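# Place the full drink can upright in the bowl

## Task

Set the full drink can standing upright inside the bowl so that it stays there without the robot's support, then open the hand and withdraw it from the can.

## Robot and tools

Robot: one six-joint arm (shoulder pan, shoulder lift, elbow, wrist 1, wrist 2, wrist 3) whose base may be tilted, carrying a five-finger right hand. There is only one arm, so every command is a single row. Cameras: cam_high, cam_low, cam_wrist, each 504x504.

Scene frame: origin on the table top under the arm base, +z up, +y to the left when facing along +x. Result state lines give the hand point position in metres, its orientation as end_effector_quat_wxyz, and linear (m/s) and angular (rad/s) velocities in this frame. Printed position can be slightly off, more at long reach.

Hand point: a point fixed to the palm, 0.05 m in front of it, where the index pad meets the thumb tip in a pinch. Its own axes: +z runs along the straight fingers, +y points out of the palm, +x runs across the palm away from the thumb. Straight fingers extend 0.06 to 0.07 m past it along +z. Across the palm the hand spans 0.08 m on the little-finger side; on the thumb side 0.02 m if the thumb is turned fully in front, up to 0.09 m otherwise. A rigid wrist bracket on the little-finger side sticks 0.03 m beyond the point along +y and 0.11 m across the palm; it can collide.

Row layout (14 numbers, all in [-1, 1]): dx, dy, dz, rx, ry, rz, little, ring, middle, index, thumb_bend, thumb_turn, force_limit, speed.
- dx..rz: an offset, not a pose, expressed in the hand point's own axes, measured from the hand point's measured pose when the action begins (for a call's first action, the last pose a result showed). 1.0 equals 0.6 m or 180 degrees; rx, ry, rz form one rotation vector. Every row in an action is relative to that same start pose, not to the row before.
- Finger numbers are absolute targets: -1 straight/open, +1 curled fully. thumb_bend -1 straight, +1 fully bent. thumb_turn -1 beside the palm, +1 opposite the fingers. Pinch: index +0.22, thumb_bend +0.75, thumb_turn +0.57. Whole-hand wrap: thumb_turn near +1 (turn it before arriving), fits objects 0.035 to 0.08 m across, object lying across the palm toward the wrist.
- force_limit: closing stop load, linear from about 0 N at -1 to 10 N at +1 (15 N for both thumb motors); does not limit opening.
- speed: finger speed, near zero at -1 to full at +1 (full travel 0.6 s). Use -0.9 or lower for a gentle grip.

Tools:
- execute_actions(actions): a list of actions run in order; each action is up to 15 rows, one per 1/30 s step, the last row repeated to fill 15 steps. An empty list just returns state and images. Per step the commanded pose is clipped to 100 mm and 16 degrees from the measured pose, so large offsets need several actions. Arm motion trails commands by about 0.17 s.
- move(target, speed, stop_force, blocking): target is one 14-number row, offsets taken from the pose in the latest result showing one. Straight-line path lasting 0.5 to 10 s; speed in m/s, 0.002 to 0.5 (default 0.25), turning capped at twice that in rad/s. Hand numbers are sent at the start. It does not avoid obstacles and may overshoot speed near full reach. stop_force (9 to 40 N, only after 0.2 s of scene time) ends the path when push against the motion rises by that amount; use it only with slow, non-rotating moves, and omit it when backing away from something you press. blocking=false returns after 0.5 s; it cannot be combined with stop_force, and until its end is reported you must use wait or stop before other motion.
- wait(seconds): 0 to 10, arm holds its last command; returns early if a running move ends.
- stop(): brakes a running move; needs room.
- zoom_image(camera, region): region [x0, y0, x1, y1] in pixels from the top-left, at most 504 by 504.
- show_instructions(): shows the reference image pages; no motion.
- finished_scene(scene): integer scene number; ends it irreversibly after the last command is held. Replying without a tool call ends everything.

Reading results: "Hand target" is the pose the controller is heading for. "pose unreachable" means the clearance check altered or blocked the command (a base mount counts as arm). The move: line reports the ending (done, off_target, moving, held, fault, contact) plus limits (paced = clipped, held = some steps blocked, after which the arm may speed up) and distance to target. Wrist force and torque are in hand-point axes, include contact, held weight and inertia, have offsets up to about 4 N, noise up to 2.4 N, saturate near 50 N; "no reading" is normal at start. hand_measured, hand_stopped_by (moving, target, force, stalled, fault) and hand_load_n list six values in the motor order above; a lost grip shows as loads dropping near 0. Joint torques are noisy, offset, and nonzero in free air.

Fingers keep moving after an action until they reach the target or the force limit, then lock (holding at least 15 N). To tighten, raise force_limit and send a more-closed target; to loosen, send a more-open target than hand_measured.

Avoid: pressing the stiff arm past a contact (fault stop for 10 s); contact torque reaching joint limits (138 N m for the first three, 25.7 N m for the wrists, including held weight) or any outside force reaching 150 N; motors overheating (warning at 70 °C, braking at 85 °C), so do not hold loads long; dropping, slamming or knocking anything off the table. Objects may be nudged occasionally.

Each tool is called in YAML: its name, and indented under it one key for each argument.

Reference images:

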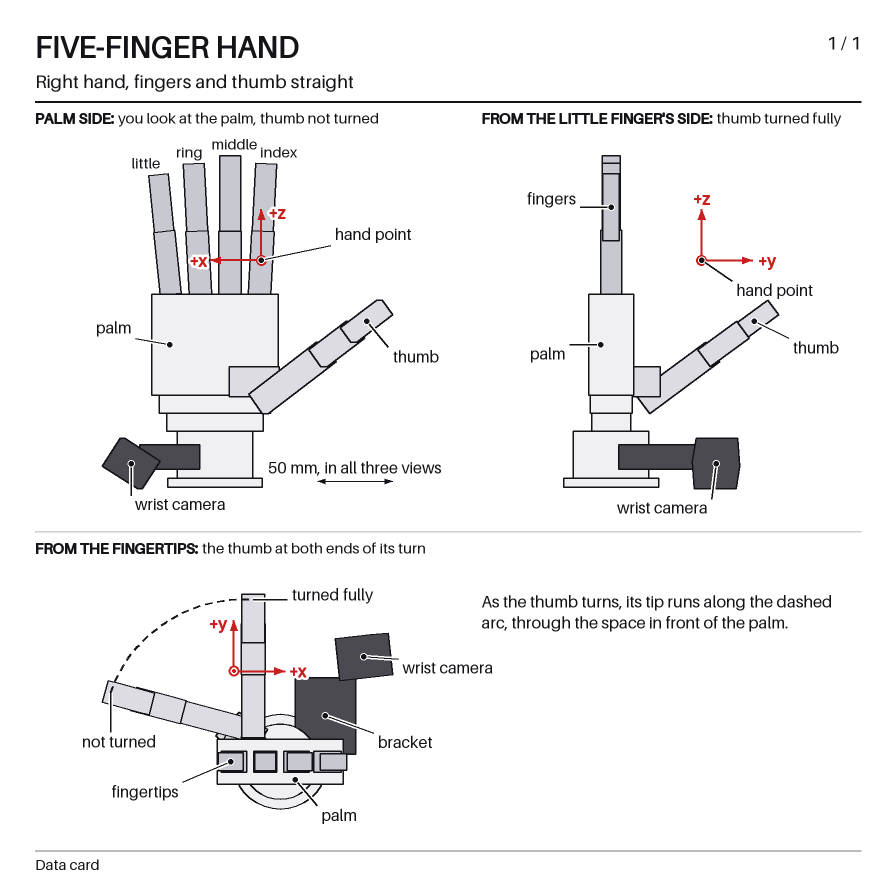

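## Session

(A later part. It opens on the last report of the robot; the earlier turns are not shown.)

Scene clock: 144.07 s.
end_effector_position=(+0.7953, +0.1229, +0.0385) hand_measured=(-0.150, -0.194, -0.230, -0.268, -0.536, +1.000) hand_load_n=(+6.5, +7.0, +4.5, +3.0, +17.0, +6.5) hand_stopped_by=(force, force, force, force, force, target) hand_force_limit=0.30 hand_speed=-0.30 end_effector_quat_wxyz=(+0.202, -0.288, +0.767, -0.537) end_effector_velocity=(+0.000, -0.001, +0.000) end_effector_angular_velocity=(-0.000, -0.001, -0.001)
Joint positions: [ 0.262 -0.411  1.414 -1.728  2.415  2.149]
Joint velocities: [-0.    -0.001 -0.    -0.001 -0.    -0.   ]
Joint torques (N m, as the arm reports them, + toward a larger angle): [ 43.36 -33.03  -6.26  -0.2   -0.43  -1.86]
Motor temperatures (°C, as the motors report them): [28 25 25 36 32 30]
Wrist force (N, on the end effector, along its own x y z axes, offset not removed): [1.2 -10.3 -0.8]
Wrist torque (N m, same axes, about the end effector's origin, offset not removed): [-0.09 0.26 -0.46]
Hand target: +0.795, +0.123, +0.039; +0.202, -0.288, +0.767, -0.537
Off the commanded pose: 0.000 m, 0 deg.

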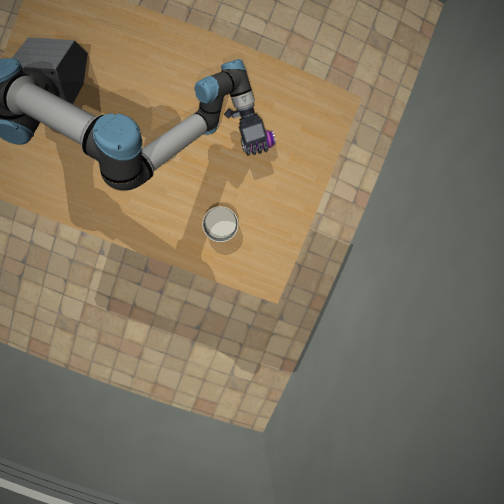

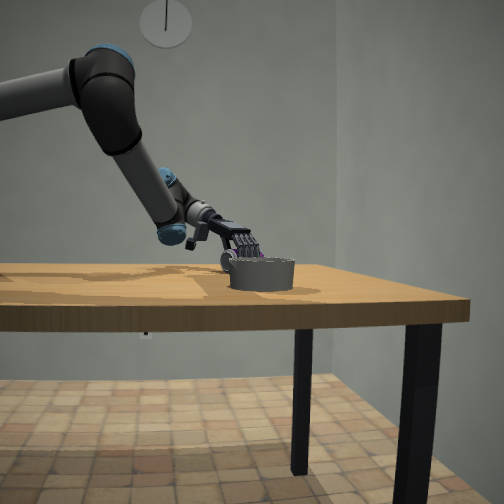

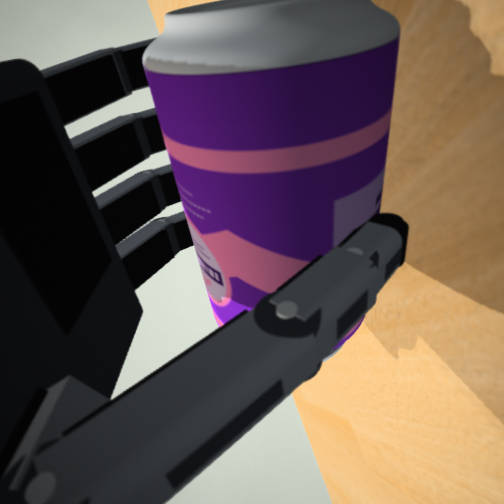

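move:
  target: [0,-0.188,-0.068,0,0,0,1,1,1,1,1,1,0.3,-0.3]
  speed: 0.15

Scene clock: 154.13 s.
end_effector_position=(+0.7952, +0.1227, +0.1581) hand_measured=(-0.150, -0.194, -0.230, -0.268, -0.536, +1.000) hand_load_n=(+5.0, +5.5, +3.5, +2.5, +18.0, +7.5) hand_stopped_by=(force, force, force, force, force, target) hand_force_limit=0.30 hand_speed=-0.30 end_effector_quat_wxyz=(+0.202, -0.288, +0.767, -0.537) end_effector_velocity=(+0.000, -0.001, +0.003) end_effector_angular_velocity=(-0.000, -0.000, -0.001)
Joint positions: [ 0.401 -0.529  1.436 -1.754  2.513  1.993]
Joint velocities: [ 0.003 -0.003  0.    -0.002  0.002 -0.005]
Joint torques (N m, as the arm reports them, + toward a larger angle): [ 45.38 -41.4   -5.18  -4.21   0.15  -2.85]
Motor temperatures (°C, as the motors report them): [28 25 25 36 32 30]
Wrist force (N, on the end effector, along its own x y z axes, offset not removed): [1.9 3.5 1.4]
Wrist torque (N m, same axes, about the end effector's origin, offset not removed): [-0.18 -0.06 0.11]
Hand target: +0.795, +0.123, +0.158; +0.202, -0.288, +0.767, -0.537
Off the commanded pose: 0.000 m, 0 deg.
move: done

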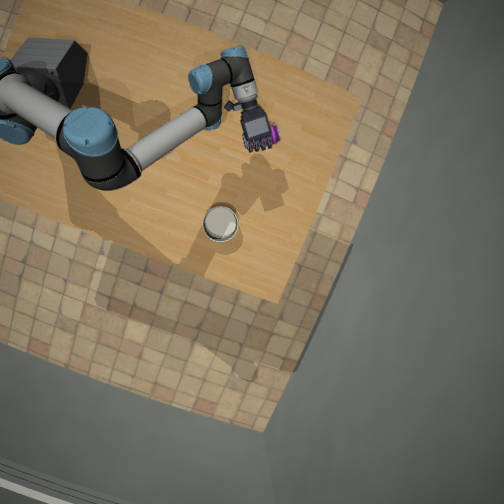

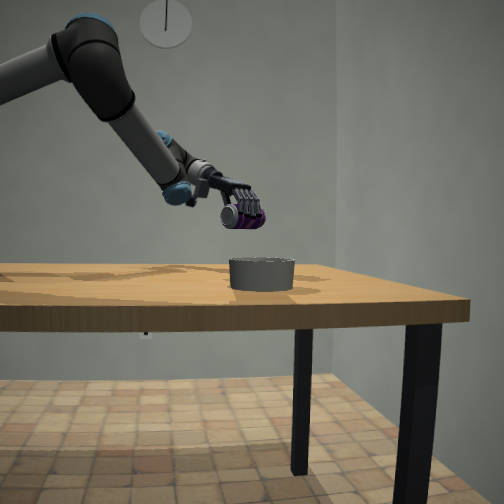

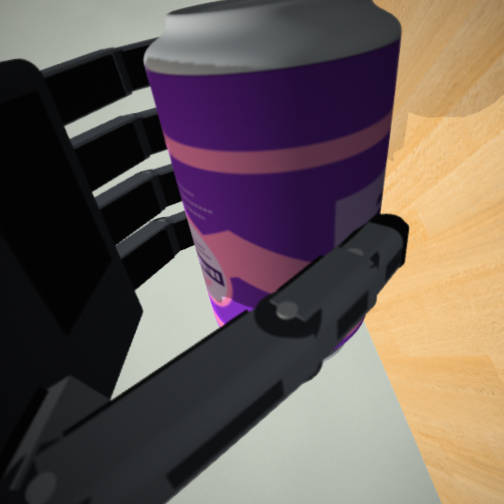

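Held. Carry to the bowl while rotating upright.

move:
  target: [0.405,-0.279,0.465,-0.042,-0.210,0.455,1,1,1,1,1,1,0.3,-0.3]
  speed: 0.2

Scene clock: 160.57 s.
end_effector_position=(+0.8227, -0.2773, +0.2199) hand_measured=(-0.150, -0.194, -0.230, -0.268, -0.536, +1.000) hand_load_n=(+6.0, +6.5, +3.5, +2.0, +18.0, +6.0) hand_stopped_by=(force, force, force, force, force, target) hand_force_limit=0.30 hand_speed=-0.30 end_effector_quat_wxyz=(+0.697, +0.119, +0.697, -0.118) end_effector_velocity=(+0.000, -0.003, +0.000) end_effector_angular_velocity=(+0.008, -0.008, +0.002)
Joint positions: [-0.327 -1.28   1.727 -0.908  1.31   4.033]
Joint velocities: [-0.005  0.    -0.004  0.    -0.009  0.013]
Joint torques (N m, as the arm reports them, + toward a larger angle): [ 17.36 -31.49 -16.96  -3.54  -4.19   3.31]
Motor temperatures (°C, as the motors report them): [28 25 25 36 32 30]
Wrist force (N, on the end effector, along its own x y z axes, offset not removed): [2.5 -3.3 1.0]
Wrist torque (N m, same axes, about the end effector's origin, offset not removed): [-0.52 0.14 -0.36]
Hand target: +0.823, -0.278, +0.220; +0.698, +0.119, +0.697, -0.117
Off the commanded pose: 0.000 m, 0 deg.
move: done

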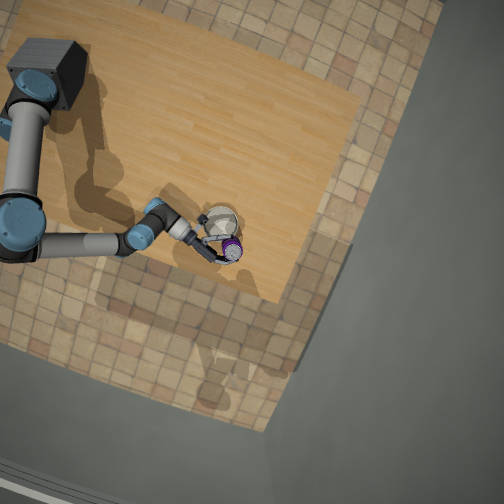

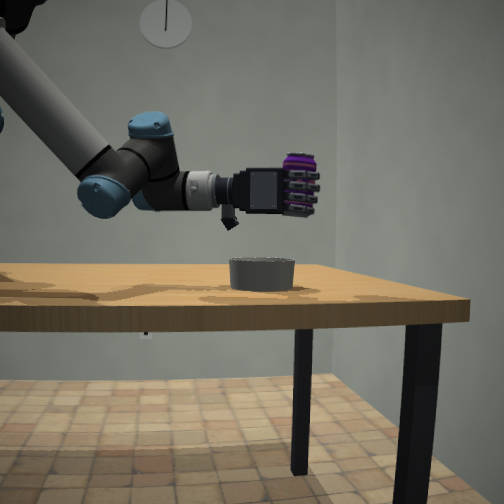

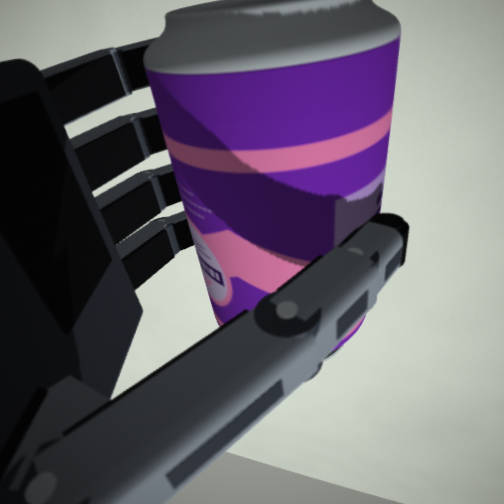

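move:
  target: [0,0.053,-0.182,0,0,0,1,1,1,1,1,1,0.3,-0.3]
  speed: 0.1

Scene clock: 165.37 s.
end_effector_position=(+0.7302, -0.2114, +0.2198) hand_measured=(-0.150, -0.194, -0.230, -0.268, -0.536, +1.000) hand_load_n=(+6.0, +6.5, +3.5, +2.0, +18.0, +6.0) hand_stopped_by=(force, force, force, force, force, target) hand_force_limit=0.30 hand_speed=-0.30 end_effector_quat_wxyz=(+0.697, +0.119, +0.697, -0.118) end_effector_velocity=(-0.002, +0.002, -0.000) end_effector_angular_velocity=(+0.000, +0.000, +0.000)
Joint positions: [-0.337 -1.385  2.067 -1.145  1.302  4.038]
Joint velocities: [-0.001 -0.001  0.007 -0.006 -0.     0.   ]
Joint torques (N m, as the arm reports them, + toward a larger angle): [ 14.35 -42.34   0.08  -3.36  -3.99   2.78]
Motor temperatures (°C, as the motors report them): [28 25 25 36 32 30]
Wrist force (N, on the end effector, along its own x y z axes, offset not removed): [3.6 -1.8 0.4]
Wrist torque (N m, same axes, about the end effector's origin, offset not removed): [-0.42 0.14 0.03]
Hand target: +0.730, -0.211, +0.220; +0.697, +0.119, +0.697, -0.118
Off the commanded pose: 0.000 m, 0 deg.
move: done

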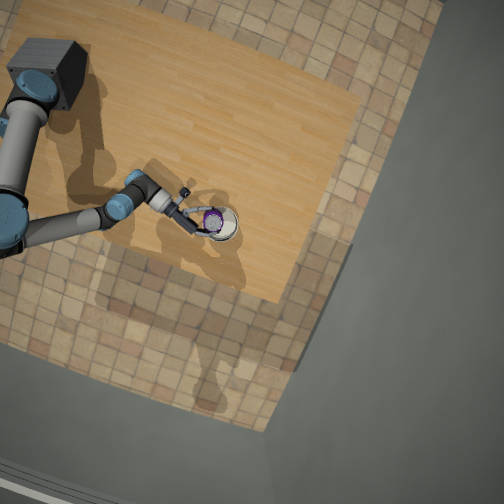

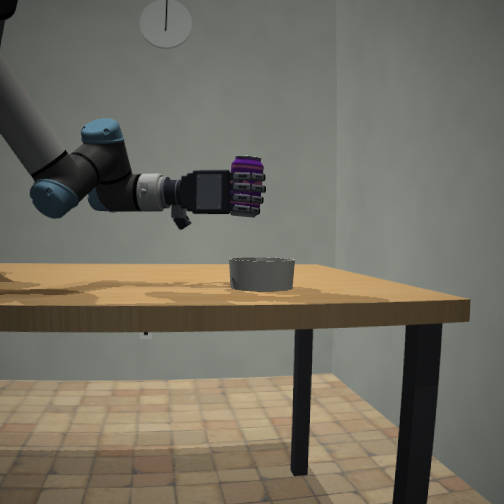

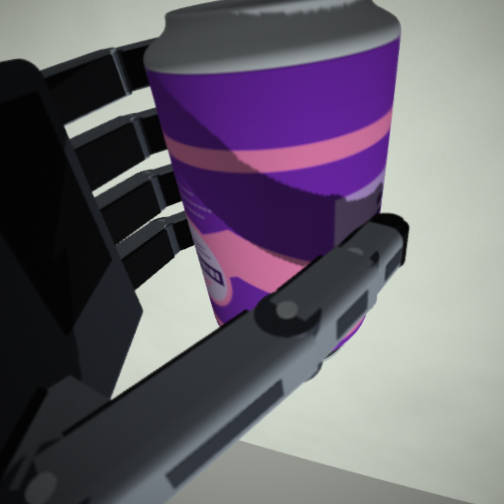

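move:
  target: [0.125,0,0.05,0,0,0,1,1,1,1,1,1,0.3,-0.3]
  speed: 0.08

Scene clock: 169.40 s.
end_effector_position=(+0.7586, -0.2212, +0.1452) hand_measured=(-0.150, -0.194, -0.230, -0.268, -0.536, +1.000) hand_load_n=(+6.0, +6.5, +3.5, +2.0, +18.0, +6.0) hand_stopped_by=(force, force, force, force, force, target) hand_force_limit=0.30 hand_speed=-0.30 end_effector_quat_wxyz=(+0.697, +0.119, +0.697, -0.118) end_effector_velocity=(+0.001, -0.001, -0.002) end_effector_angular_velocity=(-0.001, -0.001, -0.001)
Joint positions: [-0.413 -1.221  1.957 -1.209  1.234  4.074]
Joint velocities: [-0.002  0.004 -0.005 -0.001 -0.001  0.001]
Joint torques (N m, as the arm reports them, + toward a larger angle): [ 19.14 -28.11 -10.66  -3.51  -4.     3.16]
Motor temperatures (°C, as the motors report them): [28 25 25 36 32 30]
Wrist force (N, on the end effector, along its own x y z axes, offset not removed): [7.5 2.2 -1.6]
Wrist torque (N m, same axes, about the end effector's origin, offset not removed): [0.20 -0.36 0.16]
Hand target: +0.759, -0.221, +0.145; +0.697, +0.119, +0.697, -0.118
Off the commanded pose: 0.000 m, 0 deg.
move: done

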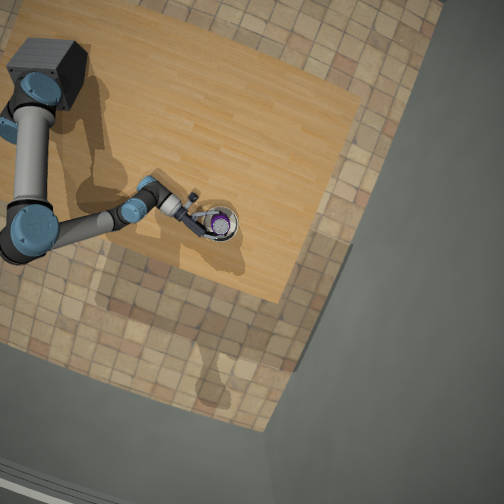

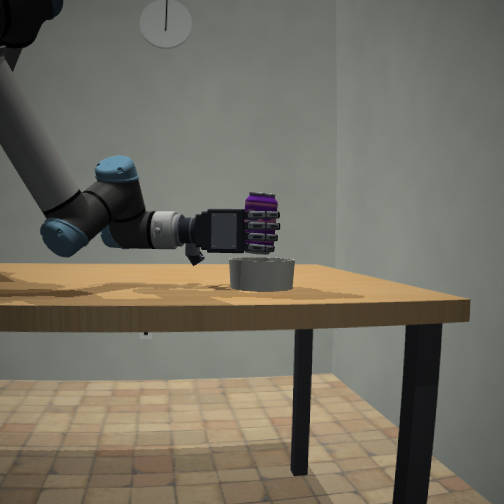

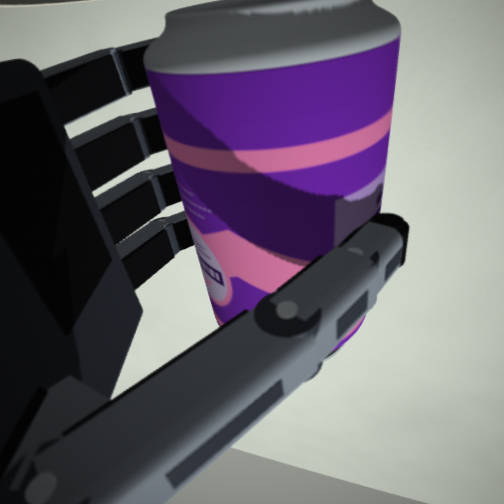

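Hand is just above the rim; release gradually.

execute_actions:
  actions:
    - [[0,0,0,0,0,0,-0.5,-0.5,-0.5,-0.5,-0.8,1,0.3,-0.7]]
    - [[0,0,0,0,0,0,-0.5,-0.5,-0.5,-0.5,-0.8,1,0.3,-0.7]]
    - [[0,0,0,0,0,0,-0.5,-0.5,-0.5,-0.5,-0.8,1,0.3,-0.7]]

Scene clock: 173.37 s.
end_effector_position=(+0.7586, -0.2212, +0.1452) hand_measured=(-0.500, -0.500, -0.500, -0.500, -0.800, +1.000) hand_load_n=(+0.0, +0.0, +0.0, +0.0, +0.0, +0.0) hand_stopped_by=(target, target, target, target, target, target) hand_force_limit=0.30 hand_speed=-0.70 end_effector_quat_wxyz=(+0.697, +0.119, +0.697, -0.118) end_effector_velocity=(-0.000, +0.001, -0.001) end_effector_angular_velocity=(+0.001, +0.001, +0.001)
Joint positions: [-0.413 -1.221  1.957 -1.209  1.234  4.074]
Joint velocities: [-0.     0.002 -0.    -0.    -0.    -0.   ]
Joint torques (N m, as the arm reports them, + toward a larger angle): [ 29.56 -41.17   1.8   -1.07   0.43  -0.37]
Motor temperatures (°C, as the motors report them): [28 25 25 36 32 30]
Wrist force (N, on the end effector, along its own x y z axes, offset not removed): [-1.1 1.4 1.8]
Wrist torque (N m, same axes, about the end effector's origin, offset not removed): [0.07 0.11 -0.09]
Hand target: +0.759, -0.221, +0.145; +0.697, +0.119, +0.697, -0.118
Off the commanded pose: 0.000 m, 0 deg.

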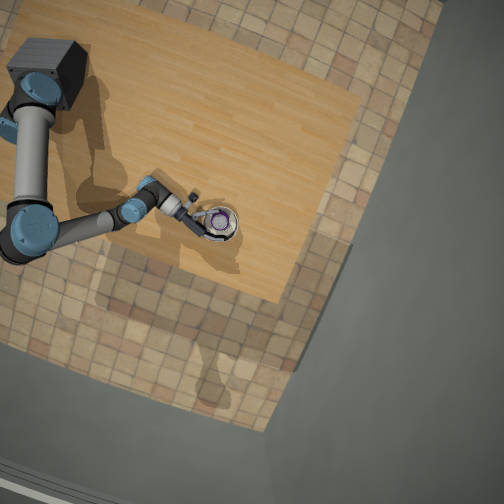

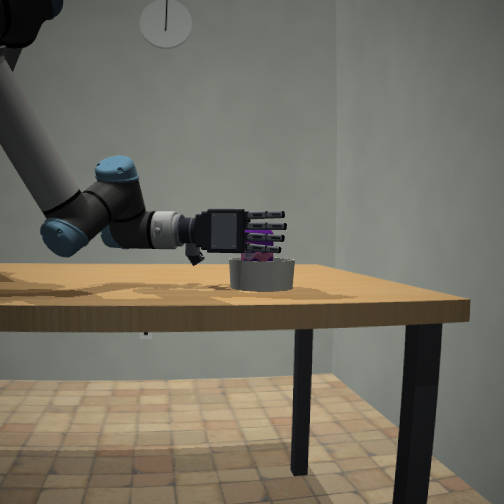

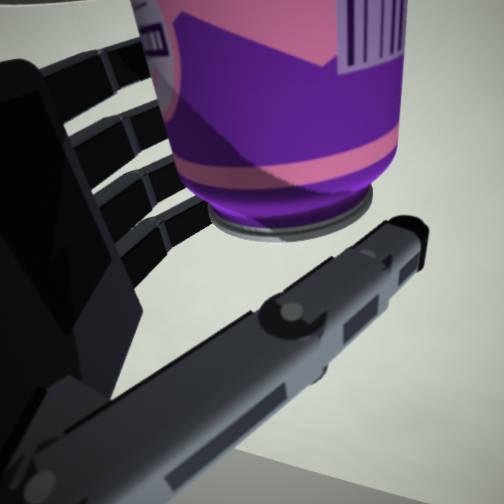

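Standing in the bowl. Retreat away from the palm side, then up.

move:
  target: [-0.15,-0.1,-0.05,0,0,0,-1,-1,-1,-1,-1,1,0.3,0]
  speed: 0.1

Scene clock: 176.47 s.
end_effector_position=(+0.7105, -0.2679, +0.2347) hand_measured=(-1.000, -1.000, -1.000, -1.000, -1.000, +1.000) hand_load_n=(+0.0, +0.0, +0.0, +0.0, +0.0, +0.0) hand_stopped_by=(target, target, target, target, target, target) hand_force_limit=0.30 hand_speed=0.00 end_effector_quat_wxyz=(+0.697, +0.119, +0.697, -0.118) end_effector_velocity=(-0.001, -0.001, +0.001) end_effector_angular_velocity=(+0.000, +0.001, +0.001)
Joint positions: [-0.425 -1.512  2.066 -1.029  1.223  4.08 ]
Joint velocities: [-0.001 -0.006  0.002  0.006 -0.001 -0.   ]
Joint torques (N m, as the arm reports them, + toward a larger angle): [  9.54 -40.74   0.3    1.62  -3.4    2.53]
Motor temperatures (°C, as the motors report them): [28 25 25 36 32 30]
Wrist force (N, on the end effector, along its own x y z axes, offset not removed): [6.5 -0.1 0.3]
Wrist torque (N m, same axes, about the end effector's origin, offset not removed): [-0.06 -0.79 0.23]
Hand target: +0.710, -0.268, +0.235; +0.697, +0.119, +0.697, -0.118
Off the commanded pose: 0.000 m, 0 deg.
move: done

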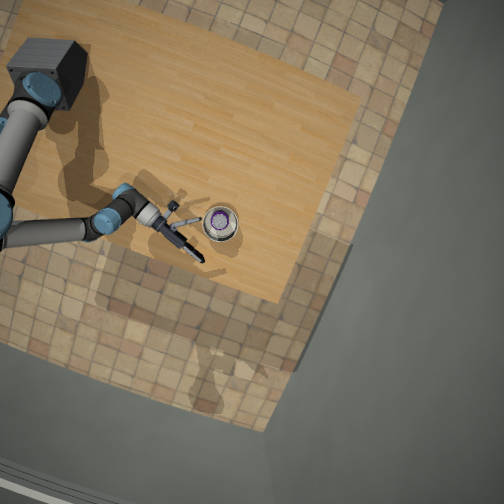

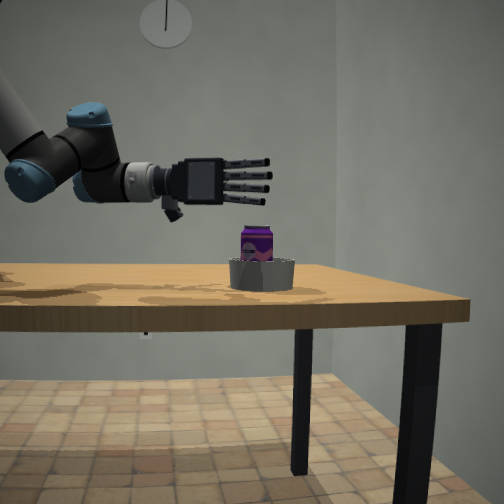

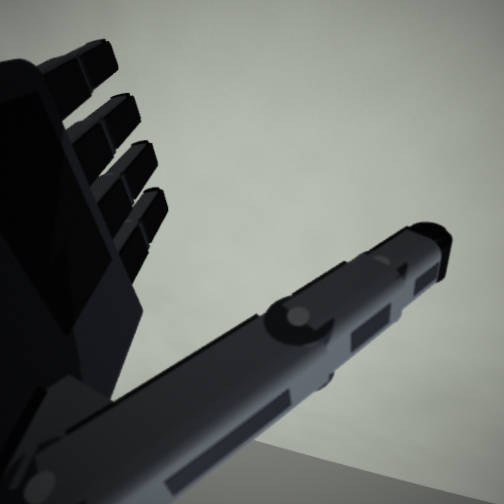

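finished_scene:
  scene: 1

The scene is finished: the task was done.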